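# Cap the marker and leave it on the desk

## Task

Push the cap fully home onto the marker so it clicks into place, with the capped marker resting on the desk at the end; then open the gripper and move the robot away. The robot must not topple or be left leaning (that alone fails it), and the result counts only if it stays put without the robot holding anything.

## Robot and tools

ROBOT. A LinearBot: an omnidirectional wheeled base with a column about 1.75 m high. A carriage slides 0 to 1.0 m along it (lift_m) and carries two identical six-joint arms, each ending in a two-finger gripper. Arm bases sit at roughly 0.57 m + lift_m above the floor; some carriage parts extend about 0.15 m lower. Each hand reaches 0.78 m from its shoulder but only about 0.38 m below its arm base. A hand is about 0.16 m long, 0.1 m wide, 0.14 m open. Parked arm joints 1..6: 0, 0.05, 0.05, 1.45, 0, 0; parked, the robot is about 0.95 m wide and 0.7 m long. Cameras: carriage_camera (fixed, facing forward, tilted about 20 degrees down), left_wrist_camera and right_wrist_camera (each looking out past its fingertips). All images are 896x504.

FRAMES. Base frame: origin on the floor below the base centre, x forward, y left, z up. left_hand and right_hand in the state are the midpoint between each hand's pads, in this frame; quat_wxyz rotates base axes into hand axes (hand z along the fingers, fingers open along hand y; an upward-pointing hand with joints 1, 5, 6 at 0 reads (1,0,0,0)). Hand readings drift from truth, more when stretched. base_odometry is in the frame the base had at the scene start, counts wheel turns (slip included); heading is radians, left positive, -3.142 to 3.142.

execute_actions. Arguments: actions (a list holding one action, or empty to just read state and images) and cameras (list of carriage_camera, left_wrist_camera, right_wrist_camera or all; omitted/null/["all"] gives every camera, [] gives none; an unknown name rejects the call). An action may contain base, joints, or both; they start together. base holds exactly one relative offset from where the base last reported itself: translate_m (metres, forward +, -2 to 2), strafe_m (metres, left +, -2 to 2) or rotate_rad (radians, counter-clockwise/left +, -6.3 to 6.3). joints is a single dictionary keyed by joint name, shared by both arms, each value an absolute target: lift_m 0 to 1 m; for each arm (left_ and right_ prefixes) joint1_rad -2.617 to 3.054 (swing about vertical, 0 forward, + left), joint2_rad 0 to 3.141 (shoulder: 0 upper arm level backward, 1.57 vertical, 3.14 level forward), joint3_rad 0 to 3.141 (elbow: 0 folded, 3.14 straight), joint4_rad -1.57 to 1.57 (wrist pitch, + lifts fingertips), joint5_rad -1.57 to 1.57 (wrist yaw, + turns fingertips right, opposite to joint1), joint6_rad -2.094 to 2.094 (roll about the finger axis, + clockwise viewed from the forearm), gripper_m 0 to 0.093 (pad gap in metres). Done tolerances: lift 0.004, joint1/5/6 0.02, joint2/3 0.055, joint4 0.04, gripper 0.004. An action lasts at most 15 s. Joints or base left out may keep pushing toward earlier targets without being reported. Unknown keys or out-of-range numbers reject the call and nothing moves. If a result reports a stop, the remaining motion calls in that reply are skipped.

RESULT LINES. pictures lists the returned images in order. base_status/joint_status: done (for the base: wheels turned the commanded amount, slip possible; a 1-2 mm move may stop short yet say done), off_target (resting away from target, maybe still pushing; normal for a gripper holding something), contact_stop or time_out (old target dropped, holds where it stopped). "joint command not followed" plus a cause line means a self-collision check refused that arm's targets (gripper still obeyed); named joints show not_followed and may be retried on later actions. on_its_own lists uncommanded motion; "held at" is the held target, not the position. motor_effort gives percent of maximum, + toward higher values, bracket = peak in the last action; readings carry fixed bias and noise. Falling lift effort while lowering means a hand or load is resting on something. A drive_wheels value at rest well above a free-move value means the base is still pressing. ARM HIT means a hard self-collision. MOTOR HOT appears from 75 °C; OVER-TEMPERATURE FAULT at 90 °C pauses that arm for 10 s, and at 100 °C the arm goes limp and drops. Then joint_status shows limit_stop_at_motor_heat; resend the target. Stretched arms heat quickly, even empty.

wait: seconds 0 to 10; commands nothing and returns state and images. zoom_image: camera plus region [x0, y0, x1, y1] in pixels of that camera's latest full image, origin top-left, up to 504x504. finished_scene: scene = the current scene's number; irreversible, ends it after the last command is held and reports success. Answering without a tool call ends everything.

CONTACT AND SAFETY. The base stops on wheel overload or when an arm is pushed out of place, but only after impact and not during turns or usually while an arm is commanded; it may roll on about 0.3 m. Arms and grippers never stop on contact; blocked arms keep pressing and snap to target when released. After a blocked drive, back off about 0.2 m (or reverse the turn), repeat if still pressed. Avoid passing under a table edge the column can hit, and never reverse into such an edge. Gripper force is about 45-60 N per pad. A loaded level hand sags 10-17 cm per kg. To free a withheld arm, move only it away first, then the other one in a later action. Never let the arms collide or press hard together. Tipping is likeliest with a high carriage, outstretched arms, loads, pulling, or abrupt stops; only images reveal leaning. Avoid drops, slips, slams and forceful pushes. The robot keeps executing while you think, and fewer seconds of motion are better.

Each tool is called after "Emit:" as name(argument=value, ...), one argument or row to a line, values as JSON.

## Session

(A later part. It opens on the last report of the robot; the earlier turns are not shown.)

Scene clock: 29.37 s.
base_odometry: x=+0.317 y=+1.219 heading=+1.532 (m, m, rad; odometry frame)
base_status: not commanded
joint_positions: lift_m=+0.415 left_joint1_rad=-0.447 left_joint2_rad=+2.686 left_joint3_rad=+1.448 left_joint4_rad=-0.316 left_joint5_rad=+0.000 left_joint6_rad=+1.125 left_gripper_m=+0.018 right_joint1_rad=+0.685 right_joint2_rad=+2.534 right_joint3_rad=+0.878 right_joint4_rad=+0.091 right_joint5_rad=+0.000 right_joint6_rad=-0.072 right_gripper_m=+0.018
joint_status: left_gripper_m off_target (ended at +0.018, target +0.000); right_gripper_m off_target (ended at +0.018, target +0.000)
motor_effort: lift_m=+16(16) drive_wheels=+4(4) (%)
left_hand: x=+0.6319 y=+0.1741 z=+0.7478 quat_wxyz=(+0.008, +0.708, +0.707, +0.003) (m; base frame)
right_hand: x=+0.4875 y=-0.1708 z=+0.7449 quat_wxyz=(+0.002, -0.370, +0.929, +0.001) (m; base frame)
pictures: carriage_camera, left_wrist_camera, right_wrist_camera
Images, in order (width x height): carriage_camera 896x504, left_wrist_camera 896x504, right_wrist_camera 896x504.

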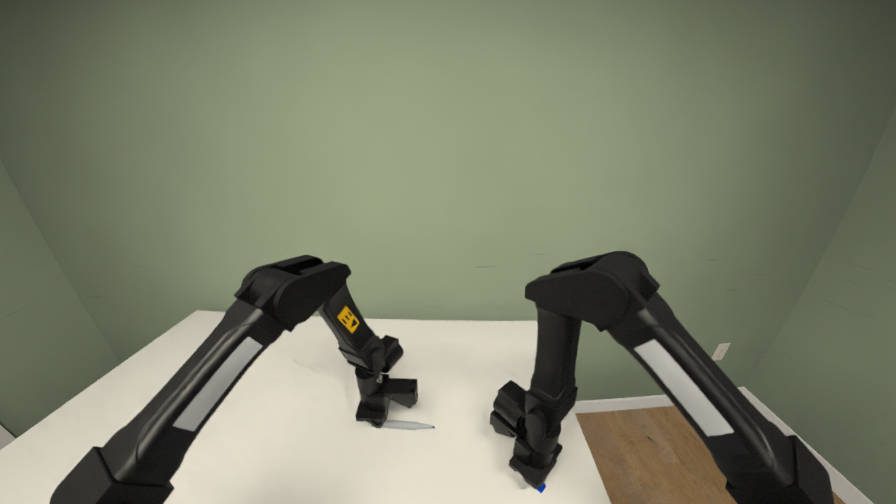

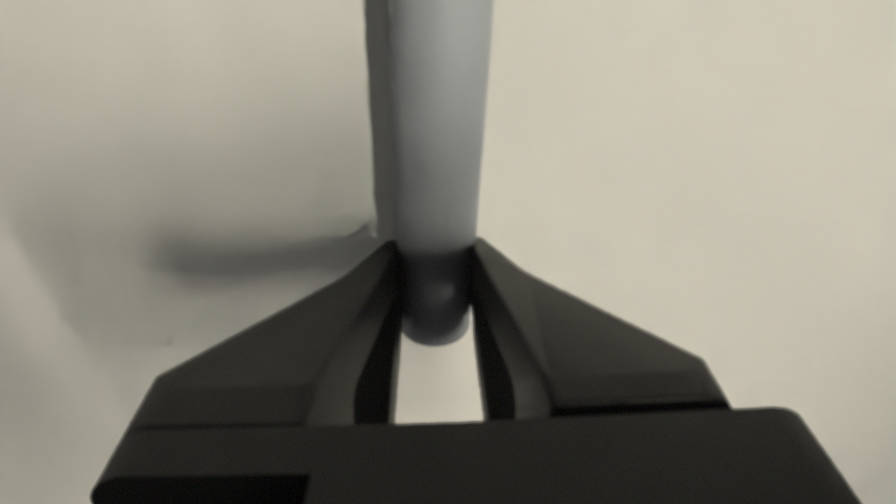

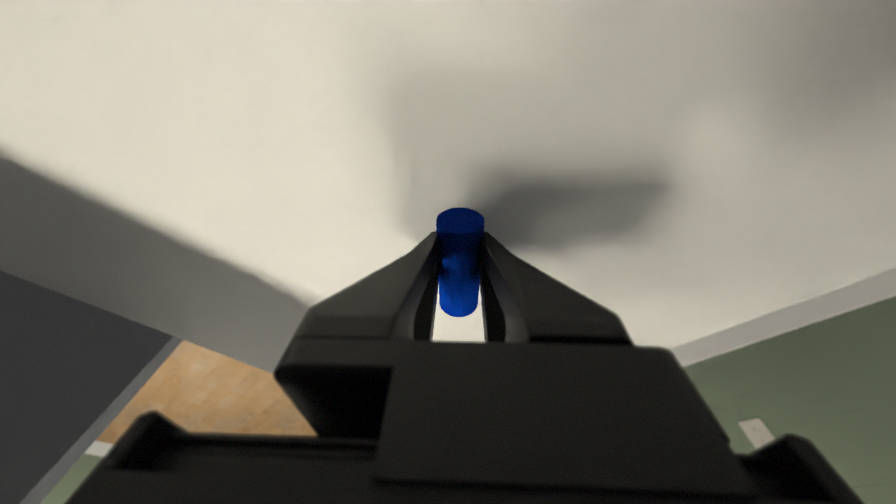

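Emit:
execute_actions(
  actions=[
    {"joints": {"lift_m": 0.445}},
  ],
  cameras=[],
)

Emit:
execute_actions(
  actions=[
    {"joints": {"right_joint1_rad": 0.47, "right_joint2_rad": 2.665, "right_joint3_rad": 1.40, "right_joint4_rad": -0.286, "right_joint6_rad": 1.441, "left_joint1_rad": -0.99, "left_joint2_rad": 2.712, "left_joint3_rad": 1.565, "left_joint4_rad": -0.395, "left_joint6_rad": -0.024}},
  ],
)

Scene clock: 31.20 s.
base_odometry: x=+0.317 y=+1.219 heading=+1.532 (m, m, rad; odometry frame)
base_status: not commanded
joint_positions: lift_m=+0.445 left_joint1_rad=-0.447 left_joint2_rad=+2.682 left_joint3_rad=+1.448 left_joint4_rad=-0.316 left_joint5_rad=+0.000 left_joint6_rad=+1.125 left_gripper_m=+0.018 right_joint1_rad=+0.685 right_joint2_rad=+2.534 right_joint3_rad=+0.878 right_joint4_rad=+0.094 right_joint5_rad=+0.000 right_joint6_rad=-0.072 right_gripper_m=+0.018
joint_status: all done
motor_effort: lift_m=+18(22) drive_wheels=+5(5) (%)
left_hand: x=+0.6332 y=+0.1735 z=+0.7790 quat_wxyz=(+0.010, +0.707, +0.707, +0.003) (m; base frame)
right_hand: x=+0.4880 y=-0.1704 z=+0.7746 quat_wxyz=(+0.004, -0.370, +0.929, +0.001) (m; base frame)
pictures: none
No camera images: the call's "cameras" was empty. Leave "cameras" out to get every camera's image.

Scene clock: 32.90 s.
base_odometry: x=+0.317 y=+1.219 heading=+1.532 (m, m, rad; odometry frame)
base_status: not commanded
joint_positions: lift_m=+0.445 left_joint1_rad=-0.999 left_joint2_rad=+2.715 left_joint3_rad=+1.556 left_joint4_rad=-0.385 left_joint5_rad=+0.003 left_joint6_rad=-0.019 left_gripper_m=+0.018 right_joint1_rad=+0.465 right_joint2_rad=+2.674 right_joint3_rad=+1.383 right_joint4_rad=-0.273 right_joint5_rad=+0.000 right_joint6_rad=+1.434 right_gripper_m=+0.018
joint_status: all done
motor_effort: lift_m=+18(18) drive_wheels=-8(9) (%)
left_hand: x=+0.5000 y=-0.0077 z=+0.7821 quat_wxyz=(+0.011, +0.471, +0.882, -0.008) (m; base frame)
right_hand: x=+0.6150 y=-0.1747 z=+0.7732 quat_wxyz=(+0.002, +0.466, +0.885, +0.003) (m; base frame)
pictures: carriage_camera, left_wrist_camera, right_wrist_camera
Images, in order (width x height): carriage_camera 896x504, left_wrist_camera 896x504, right_wrist_camera 896x504.

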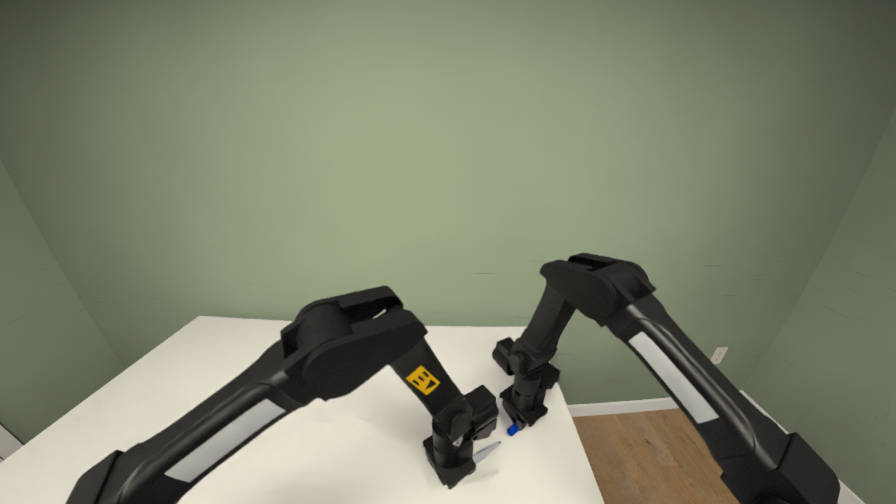

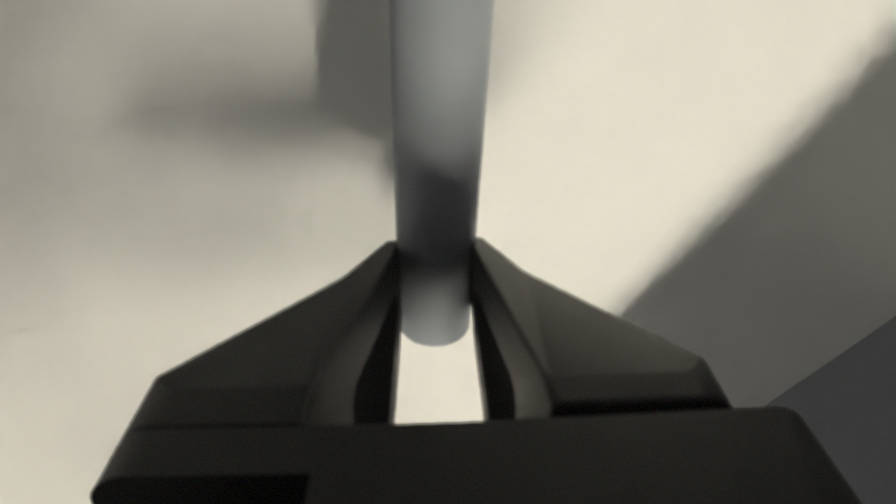

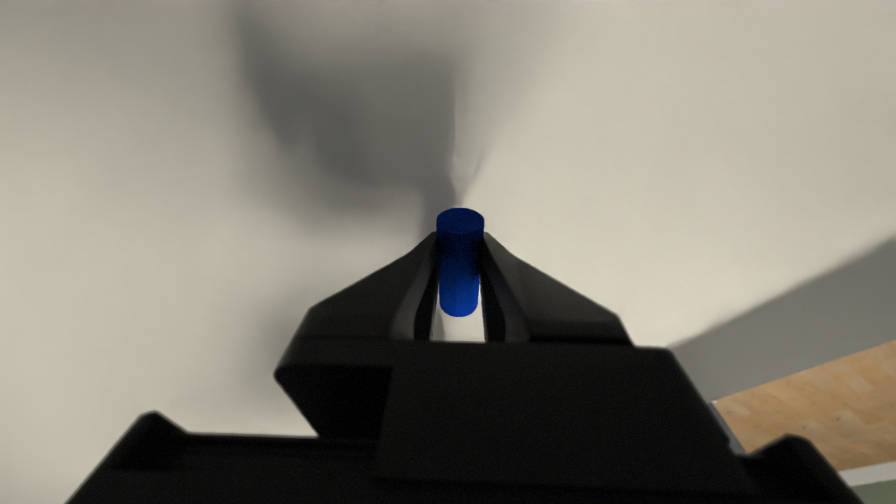

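Emit:
zoom_image(
  camera="carriage_camera",
  region=[420, 370, 570, 500],
)

Region (420, 370, 570, 500) of carriage_camera's 896x504 image, scaled by 3.360, with more detail than that image has; it fills the top 437 rows of this view, and the rest is white.

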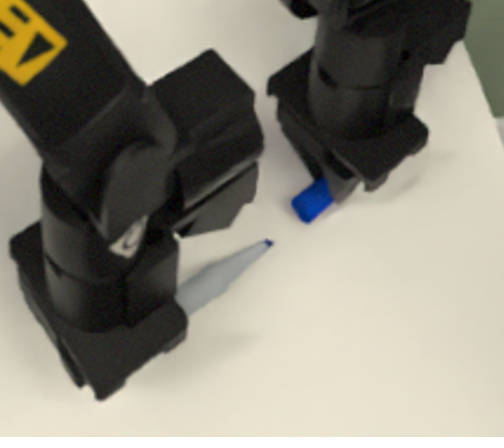

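Emit:
zoom_image(
  camera="carriage_camera",
  region=[485, 410, 535, 455],
)

Region (485, 410, 535, 455) of carriage_camera's 896x504 image, scaled by 10.080, with more detail than that image has; it fills the top 454 rows of this view, and the rest is white.

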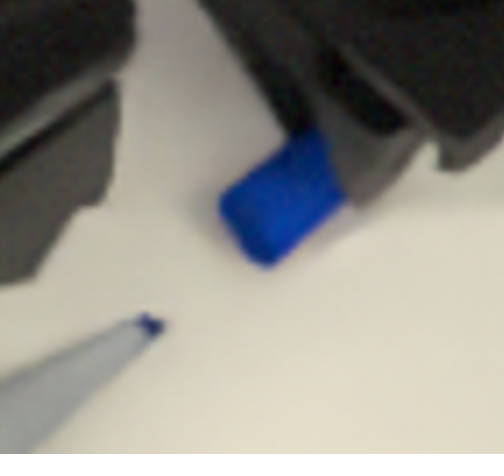

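Emit:
execute_actions(
  actions=[
    {"joints": {"lift_m": 0.42, "left_joint2_rad": 2.722, "left_joint3_rad": 1.558, "left_joint4_rad": -0.405}},
  ],
  cameras=["carriage_camera", "left_wrist_camera"],
)

Emit:
zoom_image(
  camera="carriage_camera",
  region=[450, 390, 550, 480],
)

Scene clock: 33.87 s.
base_odometry: x=+0.317 y=+1.219 heading=+1.532 (m, m, rad; odometry frame)
base_status: not commanded
joint_positions: lift_m=+0.420 left_joint1_rad=-0.999 left_joint2_rad=+2.731 left_joint3_rad=+1.556 left_joint4_rad=-0.401 left_joint5_rad=+0.001 left_joint6_rad=-0.019 left_gripper_m=+0.018 right_joint1_rad=+0.465 right_joint2_rad=+2.674 right_joint3_rad=+1.383 right_joint4_rad=-0.280 right_joint5_rad=+0.000 right_joint6_rad=+1.434 right_gripper_m=+0.018
joint_status: all done
motor_effort: lift_m=+16(16) drive_wheels=+4(9) (%)
left_hand: x=+0.4953 y=+0.0006 z=+0.7510 quat_wxyz=(-0.003, +0.471, +0.882, +0.001) (m; base frame)
right_hand: x=+0.6136 y=-0.1754 z=+0.7486 quat_wxyz=(+0.000, +0.466, +0.885, +0.000) (m; base frame)
pictures: carriage_camera, left_wrist_camera
Images, in order (width x height): carriage_camera 896x504, left_wrist_camera 896x504.

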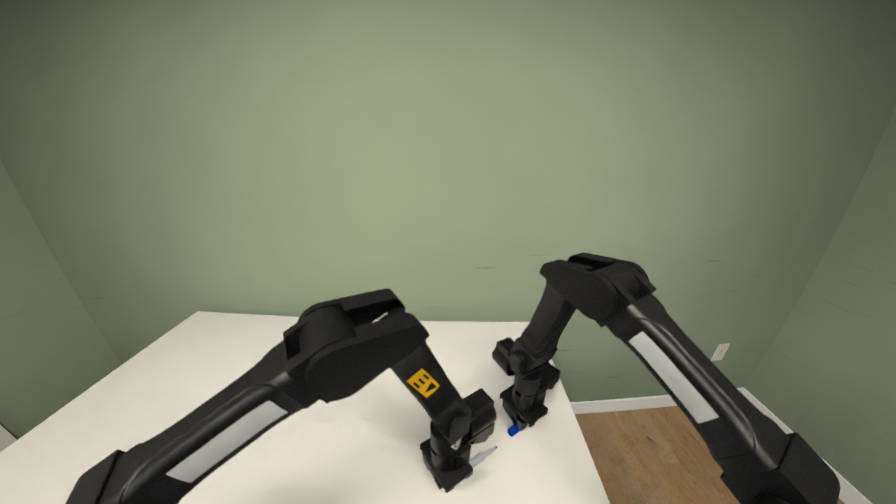

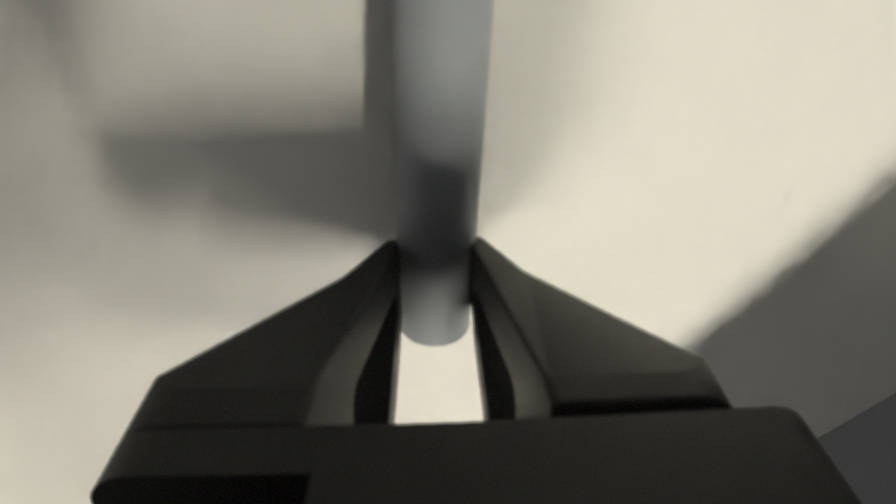

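Region (450, 390, 550, 480) of carriage_camera's 896x504 image, scaled by 5.040, with more detail than that image has; it fills the top 454 rows of this view, and the rest is white.

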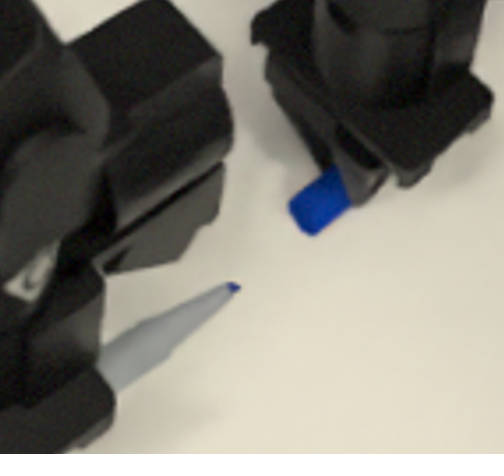

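Emit:
execute_actions(
  actions=[
    {"joints": {"right_joint1_rad": 0.525, "right_joint2_rad": 2.643, "right_joint3_rad": 1.315, "right_joint4_rad": -0.232, "right_joint6_rad": 1.5}},
  ],
  cameras=["carriage_camera", "right_wrist_camera"],
)

Emit:
zoom_image(
  camera="carriage_camera",
  region=[450, 390, 550, 480],
)

Scene clock: 34.83 s.
base_odometry: x=+0.317 y=+1.219 heading=+1.532 (m, m, rad; odometry frame)
base_status: not commanded
joint_positions: lift_m=+0.420 left_joint1_rad=-0.999 left_joint2_rad=+2.731 left_joint3_rad=+1.556 left_joint4_rad=-0.401 left_joint5_rad=+0.001 left_joint6_rad=-0.019 left_gripper_m=+0.018 right_joint1_rad=+0.530 right_joint2_rad=+2.662 right_joint3_rad=+1.339 right_joint4_rad=-0.234 right_joint5_rad=-0.002 right_joint6_rad=+1.493 right_gripper_m=+0.018
joint_status: all done
motor_effort: lift_m=+17(17) drive_wheels=-8(8) (%)
left_hand: x=+0.4953 y=+0.0006 z=+0.7510 quat_wxyz=(-0.003, +0.471, +0.882, +0.001) (m; base frame)
right_hand: x=+0.5975 y=-0.1557 z=+0.7476 quat_wxyz=(+0.003, +0.463, +0.886, +0.007) (m; base frame)
pictures: carriage_camera, right_wrist_camera
Images, in order (width x height): carriage_camera 896x504, right_wrist_camera 896x504.

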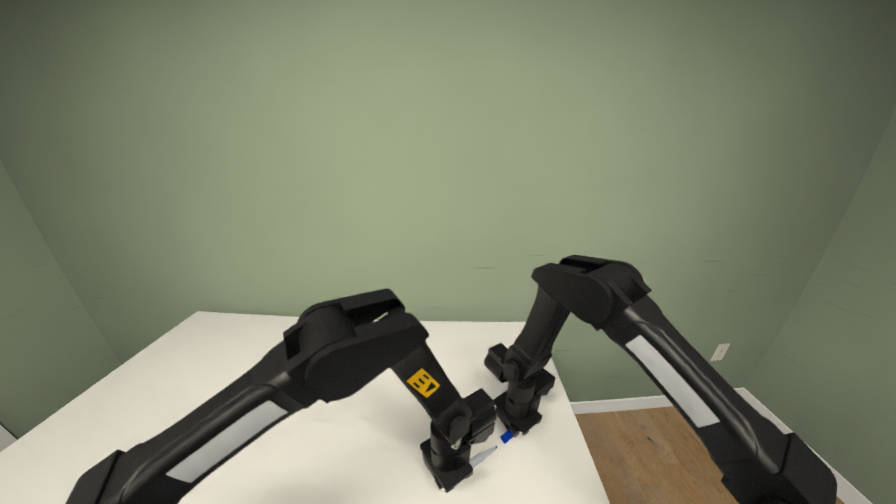

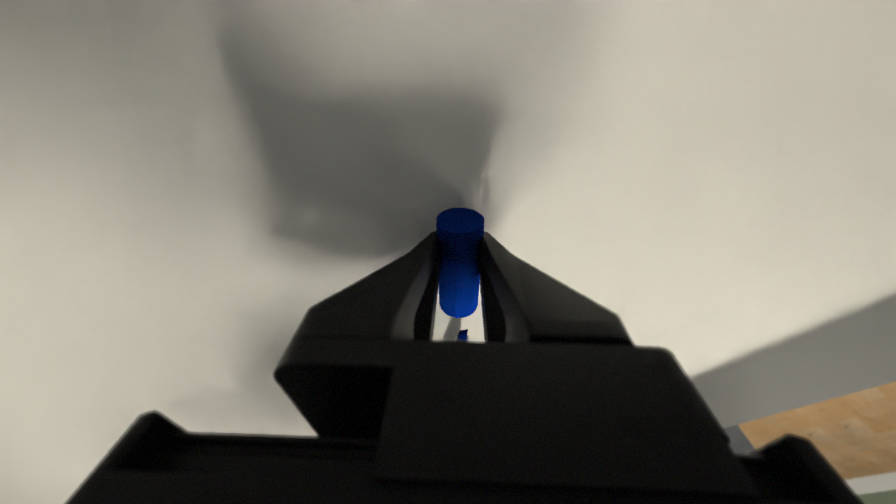

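Region (450, 390, 550, 480) of carriage_camera's 896x504 image, scaled by 5.040, with more detail than that image has; it fills the top 454 rows of this view, and the rest is white.

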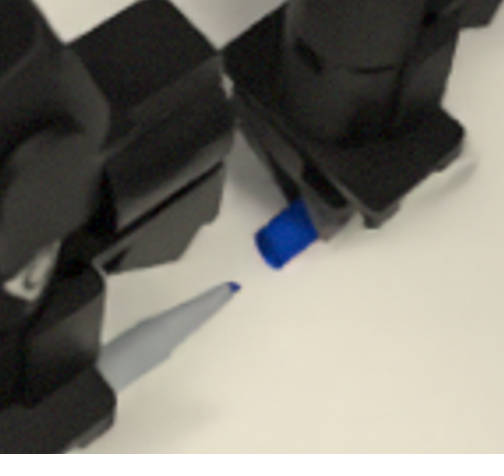

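Emit:
execute_actions(
  actions=[
    {"joints": {"right_joint2_rad": 2.667}},
  ],
  cameras=["carriage_camera", "right_wrist_camera"],
)

Emit:
zoom_image(
  camera="carriage_camera",
  region=[450, 390, 550, 480],
)

Emit:
zoom_image(
  camera="right_wrist_camera",
  region=[380, 170, 540, 350],
)

Scene clock: 35.73 s.
base_odometry: x=+0.317 y=+1.219 heading=+1.532 (m, m, rad; odometry frame)
base_status: not commanded
joint_positions: lift_m=+0.420 left_joint1_rad=-0.999 left_joint2_rad=+2.731 left_joint3_rad=+1.556 left_joint4_rad=-0.401 left_joint5_rad=+0.001 left_joint6_rad=-0.019 left_gripper_m=+0.018 right_joint1_rad=+0.530 right_joint2_rad=+2.662 right_joint3_rad=+1.339 right_joint4_rad=-0.234 right_joint5_rad=-0.002 right_joint6_rad=+1.493 right_gripper_m=+0.018
joint_status: all done
motor_effort: lift_m=+16(17) drive_wheels=-8(8) (%)
left_hand: x=+0.4953 y=+0.0006 z=+0.7510 quat_wxyz=(-0.003, +0.471, +0.882, +0.001) (m; base frame)
right_hand: x=+0.5975 y=-0.1557 z=+0.7476 quat_wxyz=(+0.003, +0.463, +0.886, +0.007) (m; base frame)
pictures: carriage_camera, right_wrist_camera
Images, in order (width x height): carriage_camera 896x504, right_wrist_camera 896x504.

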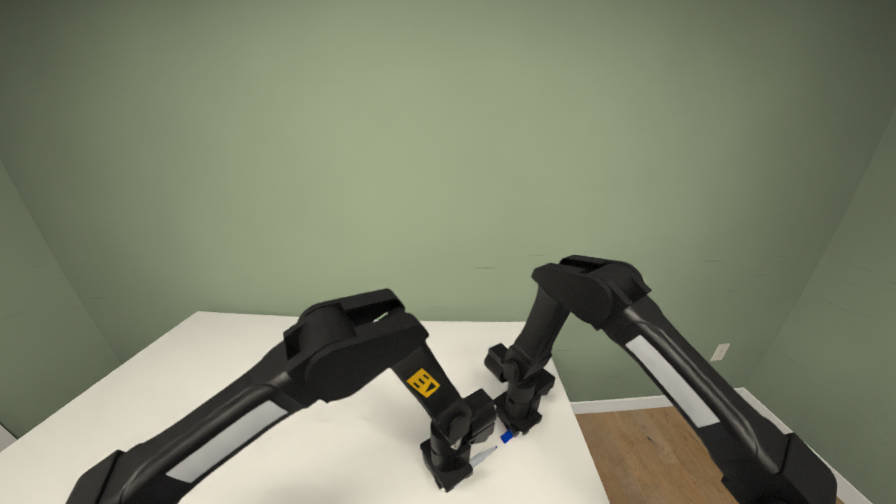

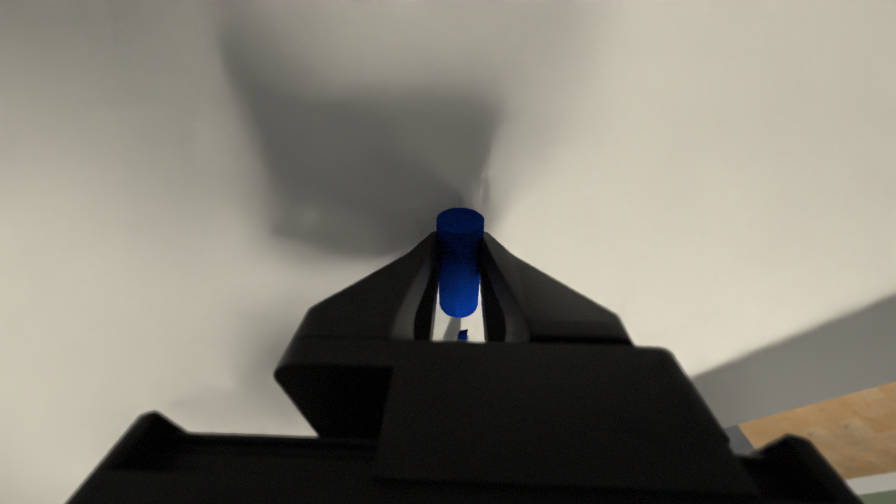

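Region (450, 390, 550, 480) of carriage_camera's 896x504 image, scaled by 5.040, with more detail than that image has; it fills the top 454 rows of this view, and the rest is white.

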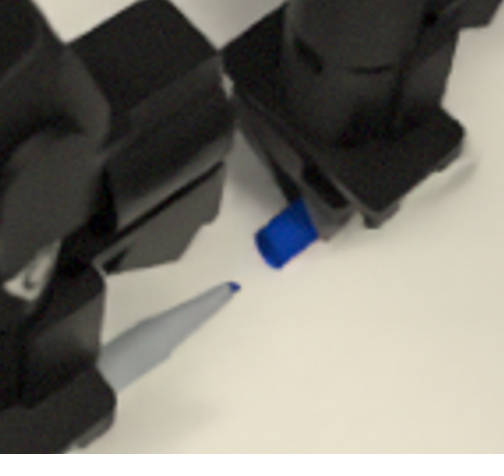

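Region (380, 170, 540, 350) of right_wrist_camera's 896x504 image, scaled by 2.800, with more detail than that image has.

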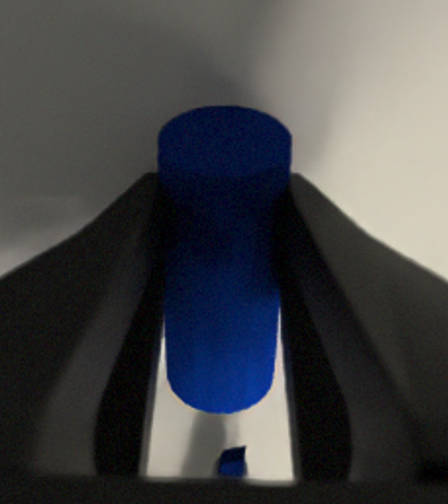

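Emit:
execute_actions(
  actions=[
    {"joints": {"right_joint2_rad": 2.685}},
  ],
  cameras=["carriage_camera", "right_wrist_camera"],
)

Emit:
zoom_image(
  camera="carriage_camera",
  region=[450, 390, 550, 480],
)

Scene clock: 36.30 s.
base_odometry: x=+0.317 y=+1.219 heading=+1.532 (m, m, rad; odometry frame)
base_status: not commanded
joint_positions: lift_m=+0.420 left_joint1_rad=-0.999 left_joint2_rad=+2.731 left_joint3_rad=+1.556 left_joint4_rad=-0.401 left_joint5_rad=+0.001 left_joint6_rad=-0.019 left_gripper_m=+0.018 right_joint1_rad=+0.530 right_joint2_rad=+2.662 right_joint3_rad=+1.339 right_joint4_rad=-0.234 right_joint5_rad=-0.002 right_joint6_rad=+1.493 right_gripper_m=+0.018
joint_status: all done
motor_effort: lift_m=+16(16) drive_wheels=-8(8) (%)
left_hand: x=+0.4953 y=+0.0006 z=+0.7510 quat_wxyz=(-0.003, +0.471, +0.882, +0.001) (m; base frame)
right_hand: x=+0.5975 y=-0.1557 z=+0.7476 quat_wxyz=(+0.003, +0.463, +0.886, +0.007) (m; base frame)
pictures: carriage_camera, right_wrist_camera
Images, in order (width x height): carriage_camera 896x504, right_wrist_camera 896x504.

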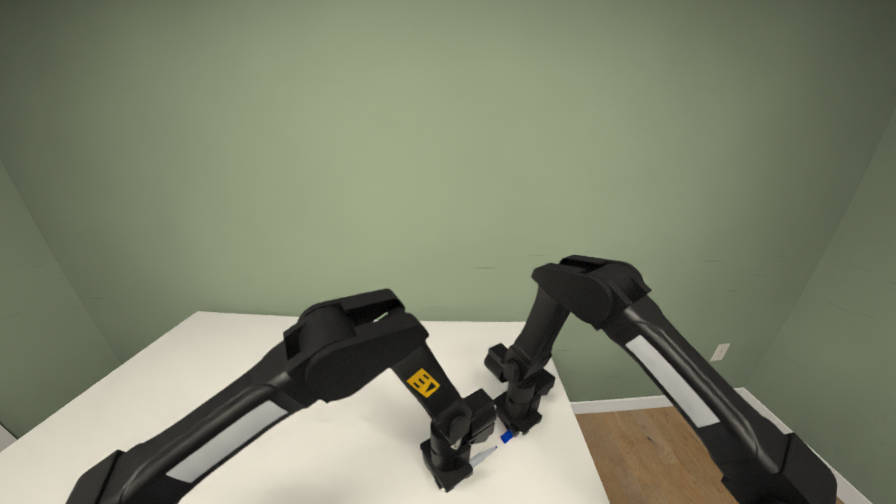

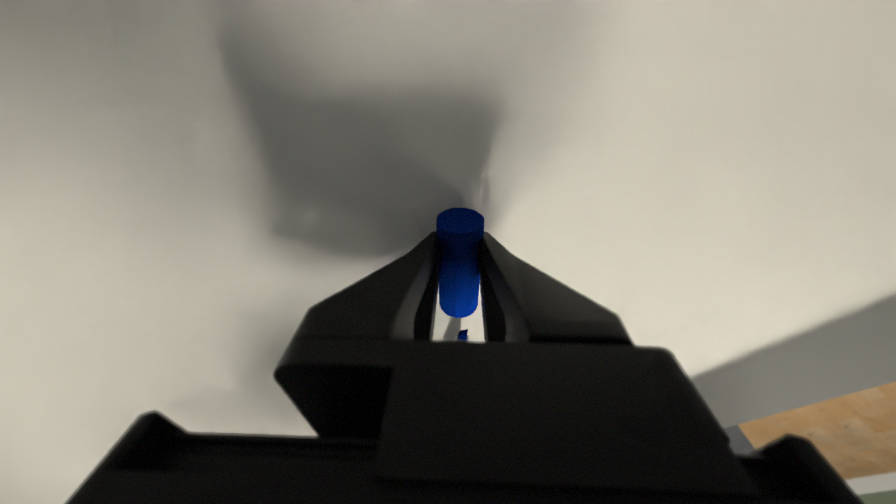

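Region (450, 390, 550, 480) of carriage_camera's 896x504 image, scaled by 5.040, with more detail than that image has; it fills the top 454 rows of this view, and the rest is white.

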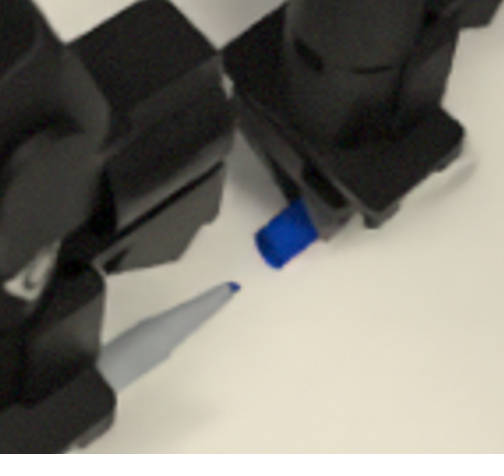

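Emit:
execute_actions(
  actions=[
    {"joints": {"right_joint1_rad": 0.6, "right_joint2_rad": 2.67, "right_joint6_rad": 1.575}},
  ],
  cameras=["carriage_camera", "right_wrist_camera"],
)

Emit:
zoom_image(
  camera="carriage_camera",
  region=[440, 380, 550, 480],
)

Scene clock: 37.23 s.
base_odometry: x=+0.317 y=+1.219 heading=+1.532 (m, m, rad; odometry frame)
base_status: not commanded
joint_positions: lift_m=+0.420 left_joint1_rad=-0.999 left_joint2_rad=+2.731 left_joint3_rad=+1.556 left_joint4_rad=-0.401 left_joint5_rad=+0.001 left_joint6_rad=-0.019 left_gripper_m=+0.018 right_joint1_rad=+0.605 right_joint2_rad=+2.662 right_joint3_rad=+1.339 right_joint4_rad=-0.234 right_joint5_rad=+0.000 right_joint6_rad=+1.567 right_gripper_m=+0.018
joint_status: all done
motor_effort: lift_m=+16(16) drive_wheels=+5(8) (%)
left_hand: x=+0.4953 y=+0.0006 z=+0.7510 quat_wxyz=(-0.003, +0.471, +0.882, +0.001) (m; base frame)
right_hand: x=+0.5824 y=-0.1322 z=+0.7476 quat_wxyz=(+0.003, +0.463, +0.886, +0.006) (m; base frame)
pictures: carriage_camera, right_wrist_camera
Images, in order (width x height): carriage_camera 896x504, right_wrist_camera 896x504.

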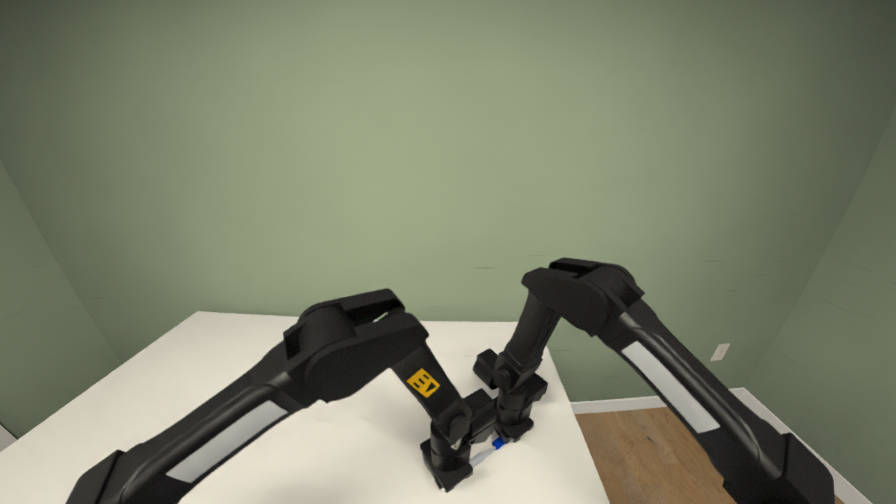

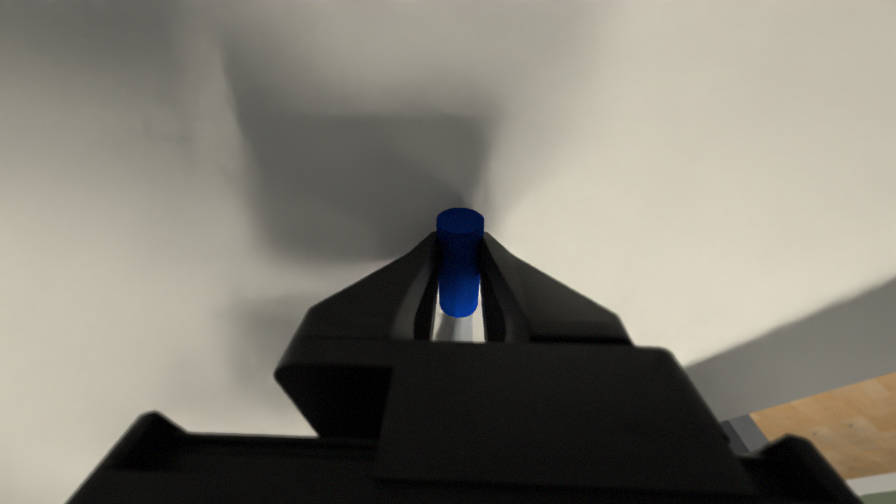

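Region (440, 380, 550, 480) of carriage_camera's 896x504 image, scaled by 4.582, with more detail than that image has; it fills the top 458 rows of this view, and the rest is white.

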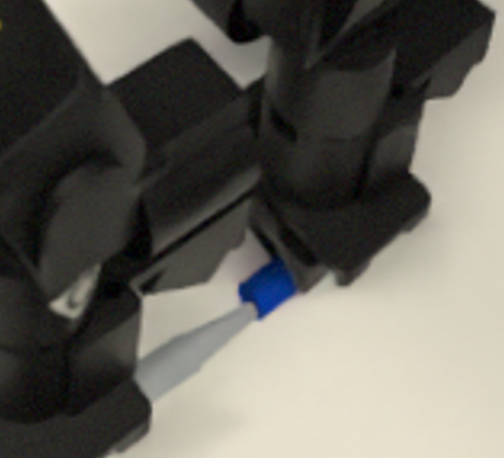

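Emit:
execute_actions(
  actions=[
    {"joints": {"right_joint1_rad": 0.64, "right_joint6_rad": 1.615}},
  ],
)

Emit:
zoom_image(
  camera="carriage_camera",
  region=[440, 380, 550, 480],
)

Scene clock: 37.87 s.
base_odometry: x=+0.317 y=+1.219 heading=+1.532 (m, m, rad; odometry frame)
base_status: not commanded
joint_positions: lift_m=+0.420 left_joint1_rad=-0.999 left_joint2_rad=+2.731 left_joint3_rad=+1.556 left_joint4_rad=-0.401 left_joint5_rad=+0.001 left_joint6_rad=-0.019 left_gripper_m=+0.018 right_joint1_rad=+0.637 right_joint2_rad=+2.662 right_joint3_rad=+1.339 right_joint4_rad=-0.234 right_joint5_rad=-0.001 right_joint6_rad=+1.607 right_gripper_m=+0.018
joint_status: all done
motor_effort: lift_m=+16(17) drive_wheels=+5(8) (%)
left_hand: x=+0.4953 y=+0.0006 z=+0.7510 quat_wxyz=(-0.003, +0.471, +0.882, +0.001) (m; base frame)
right_hand: x=+0.5753 y=-0.1222 z=+0.7476 quat_wxyz=(+0.003, +0.466, +0.885, +0.007) (m; base frame)
pictures: carriage_camera, left_wrist_camera, right_wrist_camera
Images, in order (width x height): carriage_camera 896x504, left_wrist_camera 896x504, right_wrist_camera 896x504.

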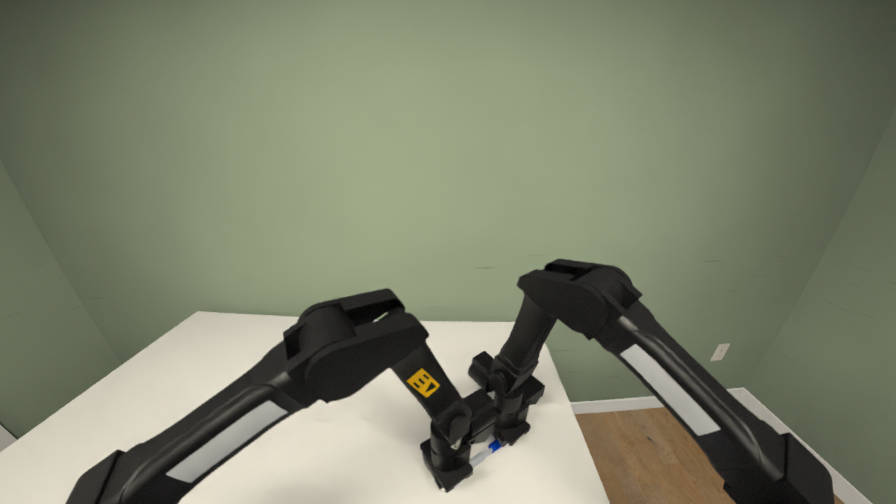

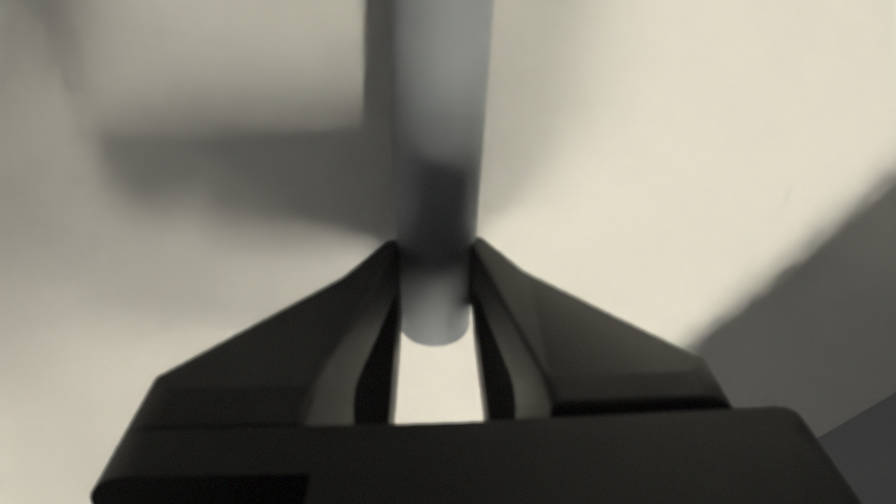

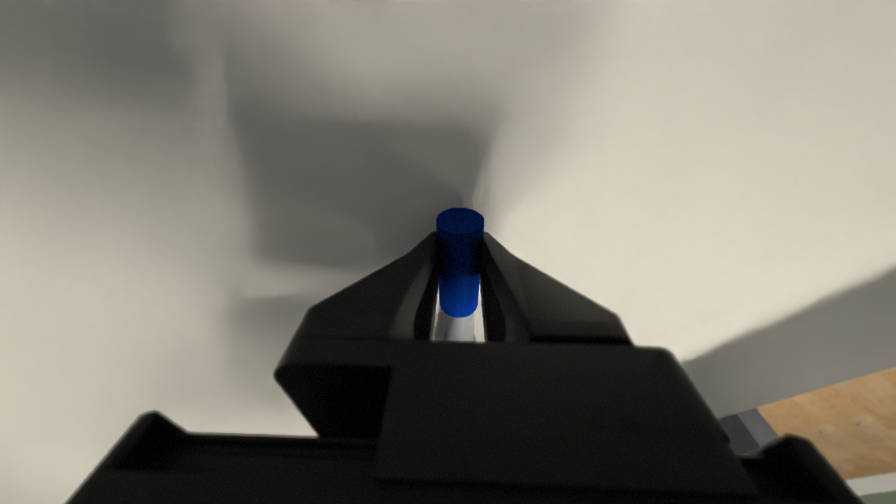

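Region (440, 380, 550, 480) of carriage_camera's 896x504 image, scaled by 4.582, with more detail than that image has; it fills the top 458 rows of this view, and the rest is white.

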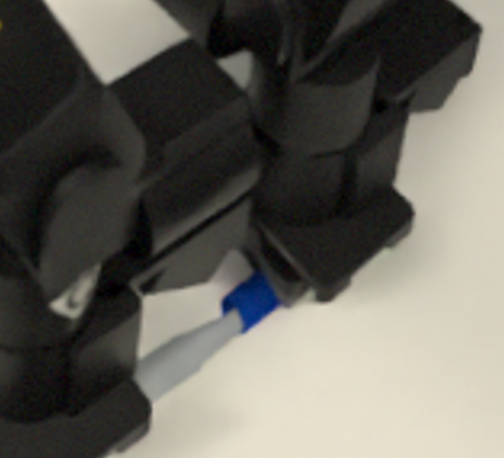

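Emit:
execute_actions(
  actions=[
    {"joints": {"lift_m": 0.417, "right_gripper_m": 0.036}},
  ],
  cameras=["carriage_camera", "right_wrist_camera"],
)

Emit:
execute_actions(
  actions=[
    {"joints": {"right_joint1_rad": 0.505, "right_joint5_rad": -0.15, "right_joint6_rad": 1.48}},
  ],
  cameras=["carriage_camera", "right_wrist_camera"],
)

Emit:
zoom_image(
  camera="carriage_camera",
  region=[440, 380, 550, 480],
)

Scene clock: 38.73 s.
base_odometry: x=+0.317 y=+1.219 heading=+1.532 (m, m, rad; odometry frame)
base_status: not commanded
joint_positions: lift_m=+0.417 left_joint1_rad=-0.999 left_joint2_rad=+2.731 left_joint3_rad=+1.556 left_joint4_rad=-0.403 left_joint5_rad=+0.001 left_joint6_rad=-0.020 left_gripper_m=+0.018 right_joint1_rad=+0.637 right_joint2_rad=+2.660 right_joint3_rad=+1.339 right_joint4_rad=-0.237 right_joint5_rad=+0.000 right_joint6_rad=+1.607 right_gripper_m=+0.036
joint_status: all done
motor_effort: lift_m=+15(15) drive_wheels=+4(5) (%)
left_hand: x=+0.4950 y=+0.0011 z=+0.7481 quat_wxyz=(-0.004, +0.470, +0.883, +0.001) (m; base frame)
right_hand: x=+0.5753 y=-0.1223 z=+0.7456 quat_wxyz=(+0.003, +0.466, +0.885, +0.006) (m; base frame)
pictures: carriage_camera, right_wrist_camera
Images, in order (width x height): carriage_camera 896x504, right_wrist_camera 896x504.

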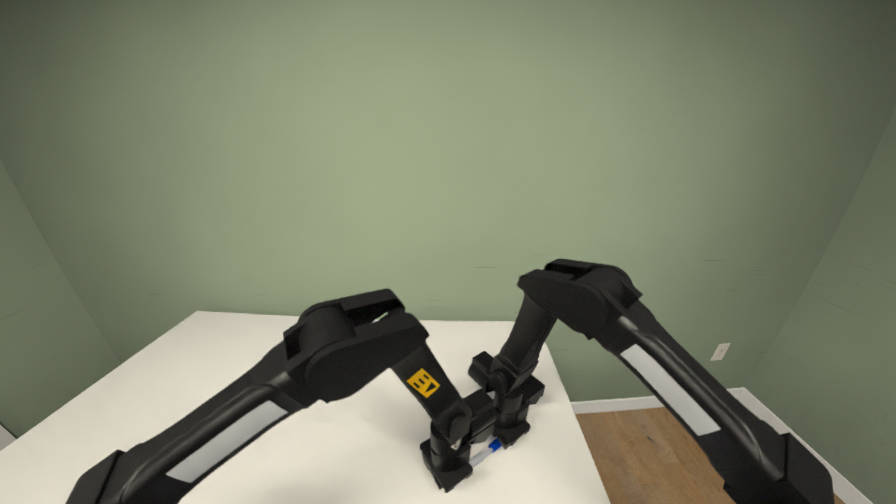

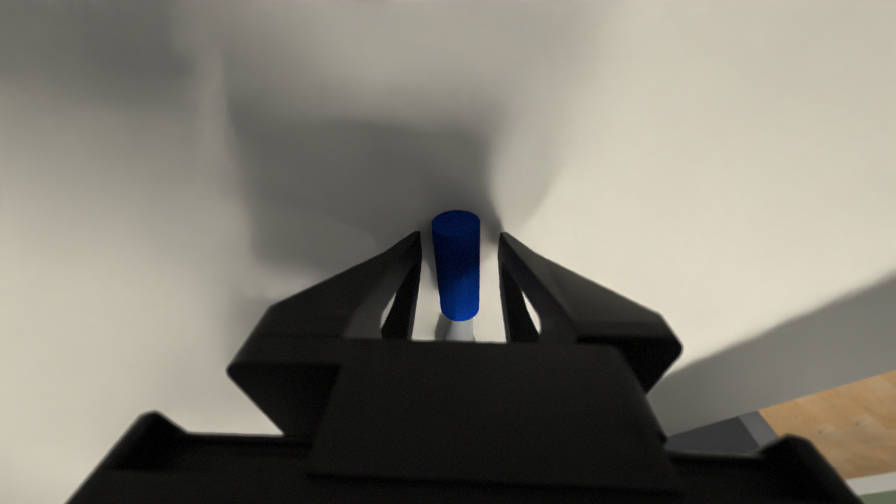

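Scene clock: 39.47 s.
base_odometry: x=+0.317 y=+1.219 heading=+1.532 (m, m, rad; odometry frame)
base_status: not commanded
joint_positions: lift_m=+0.417 left_joint1_rad=-0.999 left_joint2_rad=+2.731 left_joint3_rad=+1.556 left_joint4_rad=-0.403 left_joint5_rad=+0.001 left_joint6_rad=-0.020 left_gripper_m=+0.018 right_joint1_rad=+0.499 right_joint2_rad=+2.660 right_joint3_rad=+1.339 right_joint4_rad=-0.237 right_joint5_rad=-0.142 right_joint6_rad=+1.487 right_gripper_m=+0.036
joint_status: all done
motor_effort: lift_m=+16(15) drive_wheels=+5(4) (%)
left_hand: x=+0.4950 y=+0.0011 z=+0.7481 quat_wxyz=(-0.004, +0.470, +0.883, +0.001) (m; base frame)
right_hand: x=+0.5917 y=-0.1449 z=+0.7473 quat_wxyz=(-0.056, +0.473, +0.878, +0.044) (m; base frame)
pictures: carriage_camera, right_wrist_camera
Images, in order (width x height): carriage_camera 896x504, right_wrist_camera 896x504.

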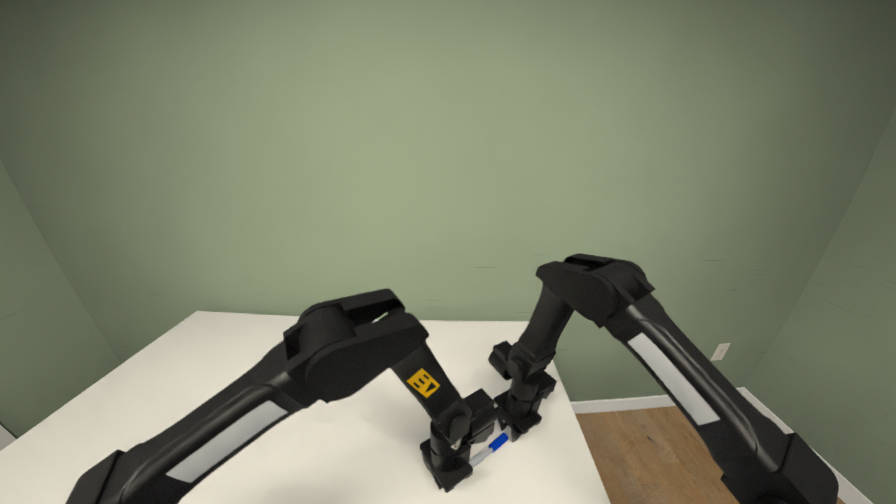

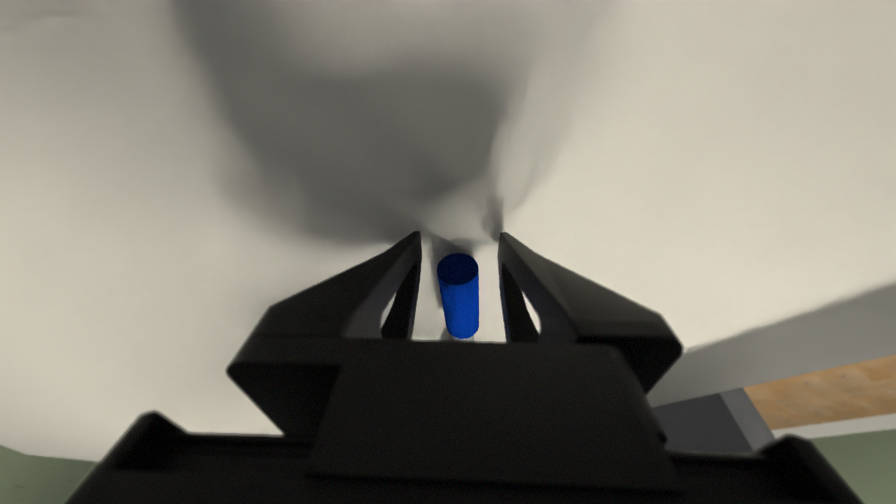

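Region (440, 380, 550, 480) of carriage_camera's 896x504 image, scaled by 4.582, with more detail than that image has; it fills the top 458 rows of this view, and the rest is white.

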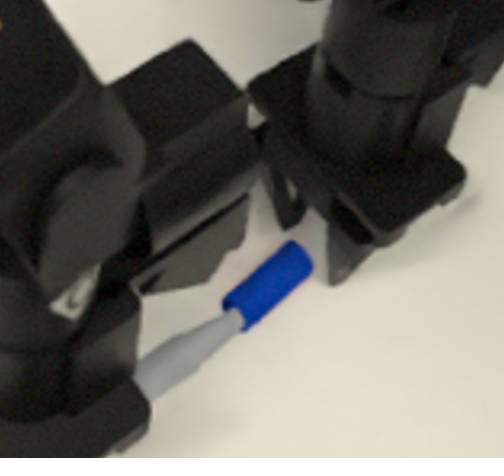

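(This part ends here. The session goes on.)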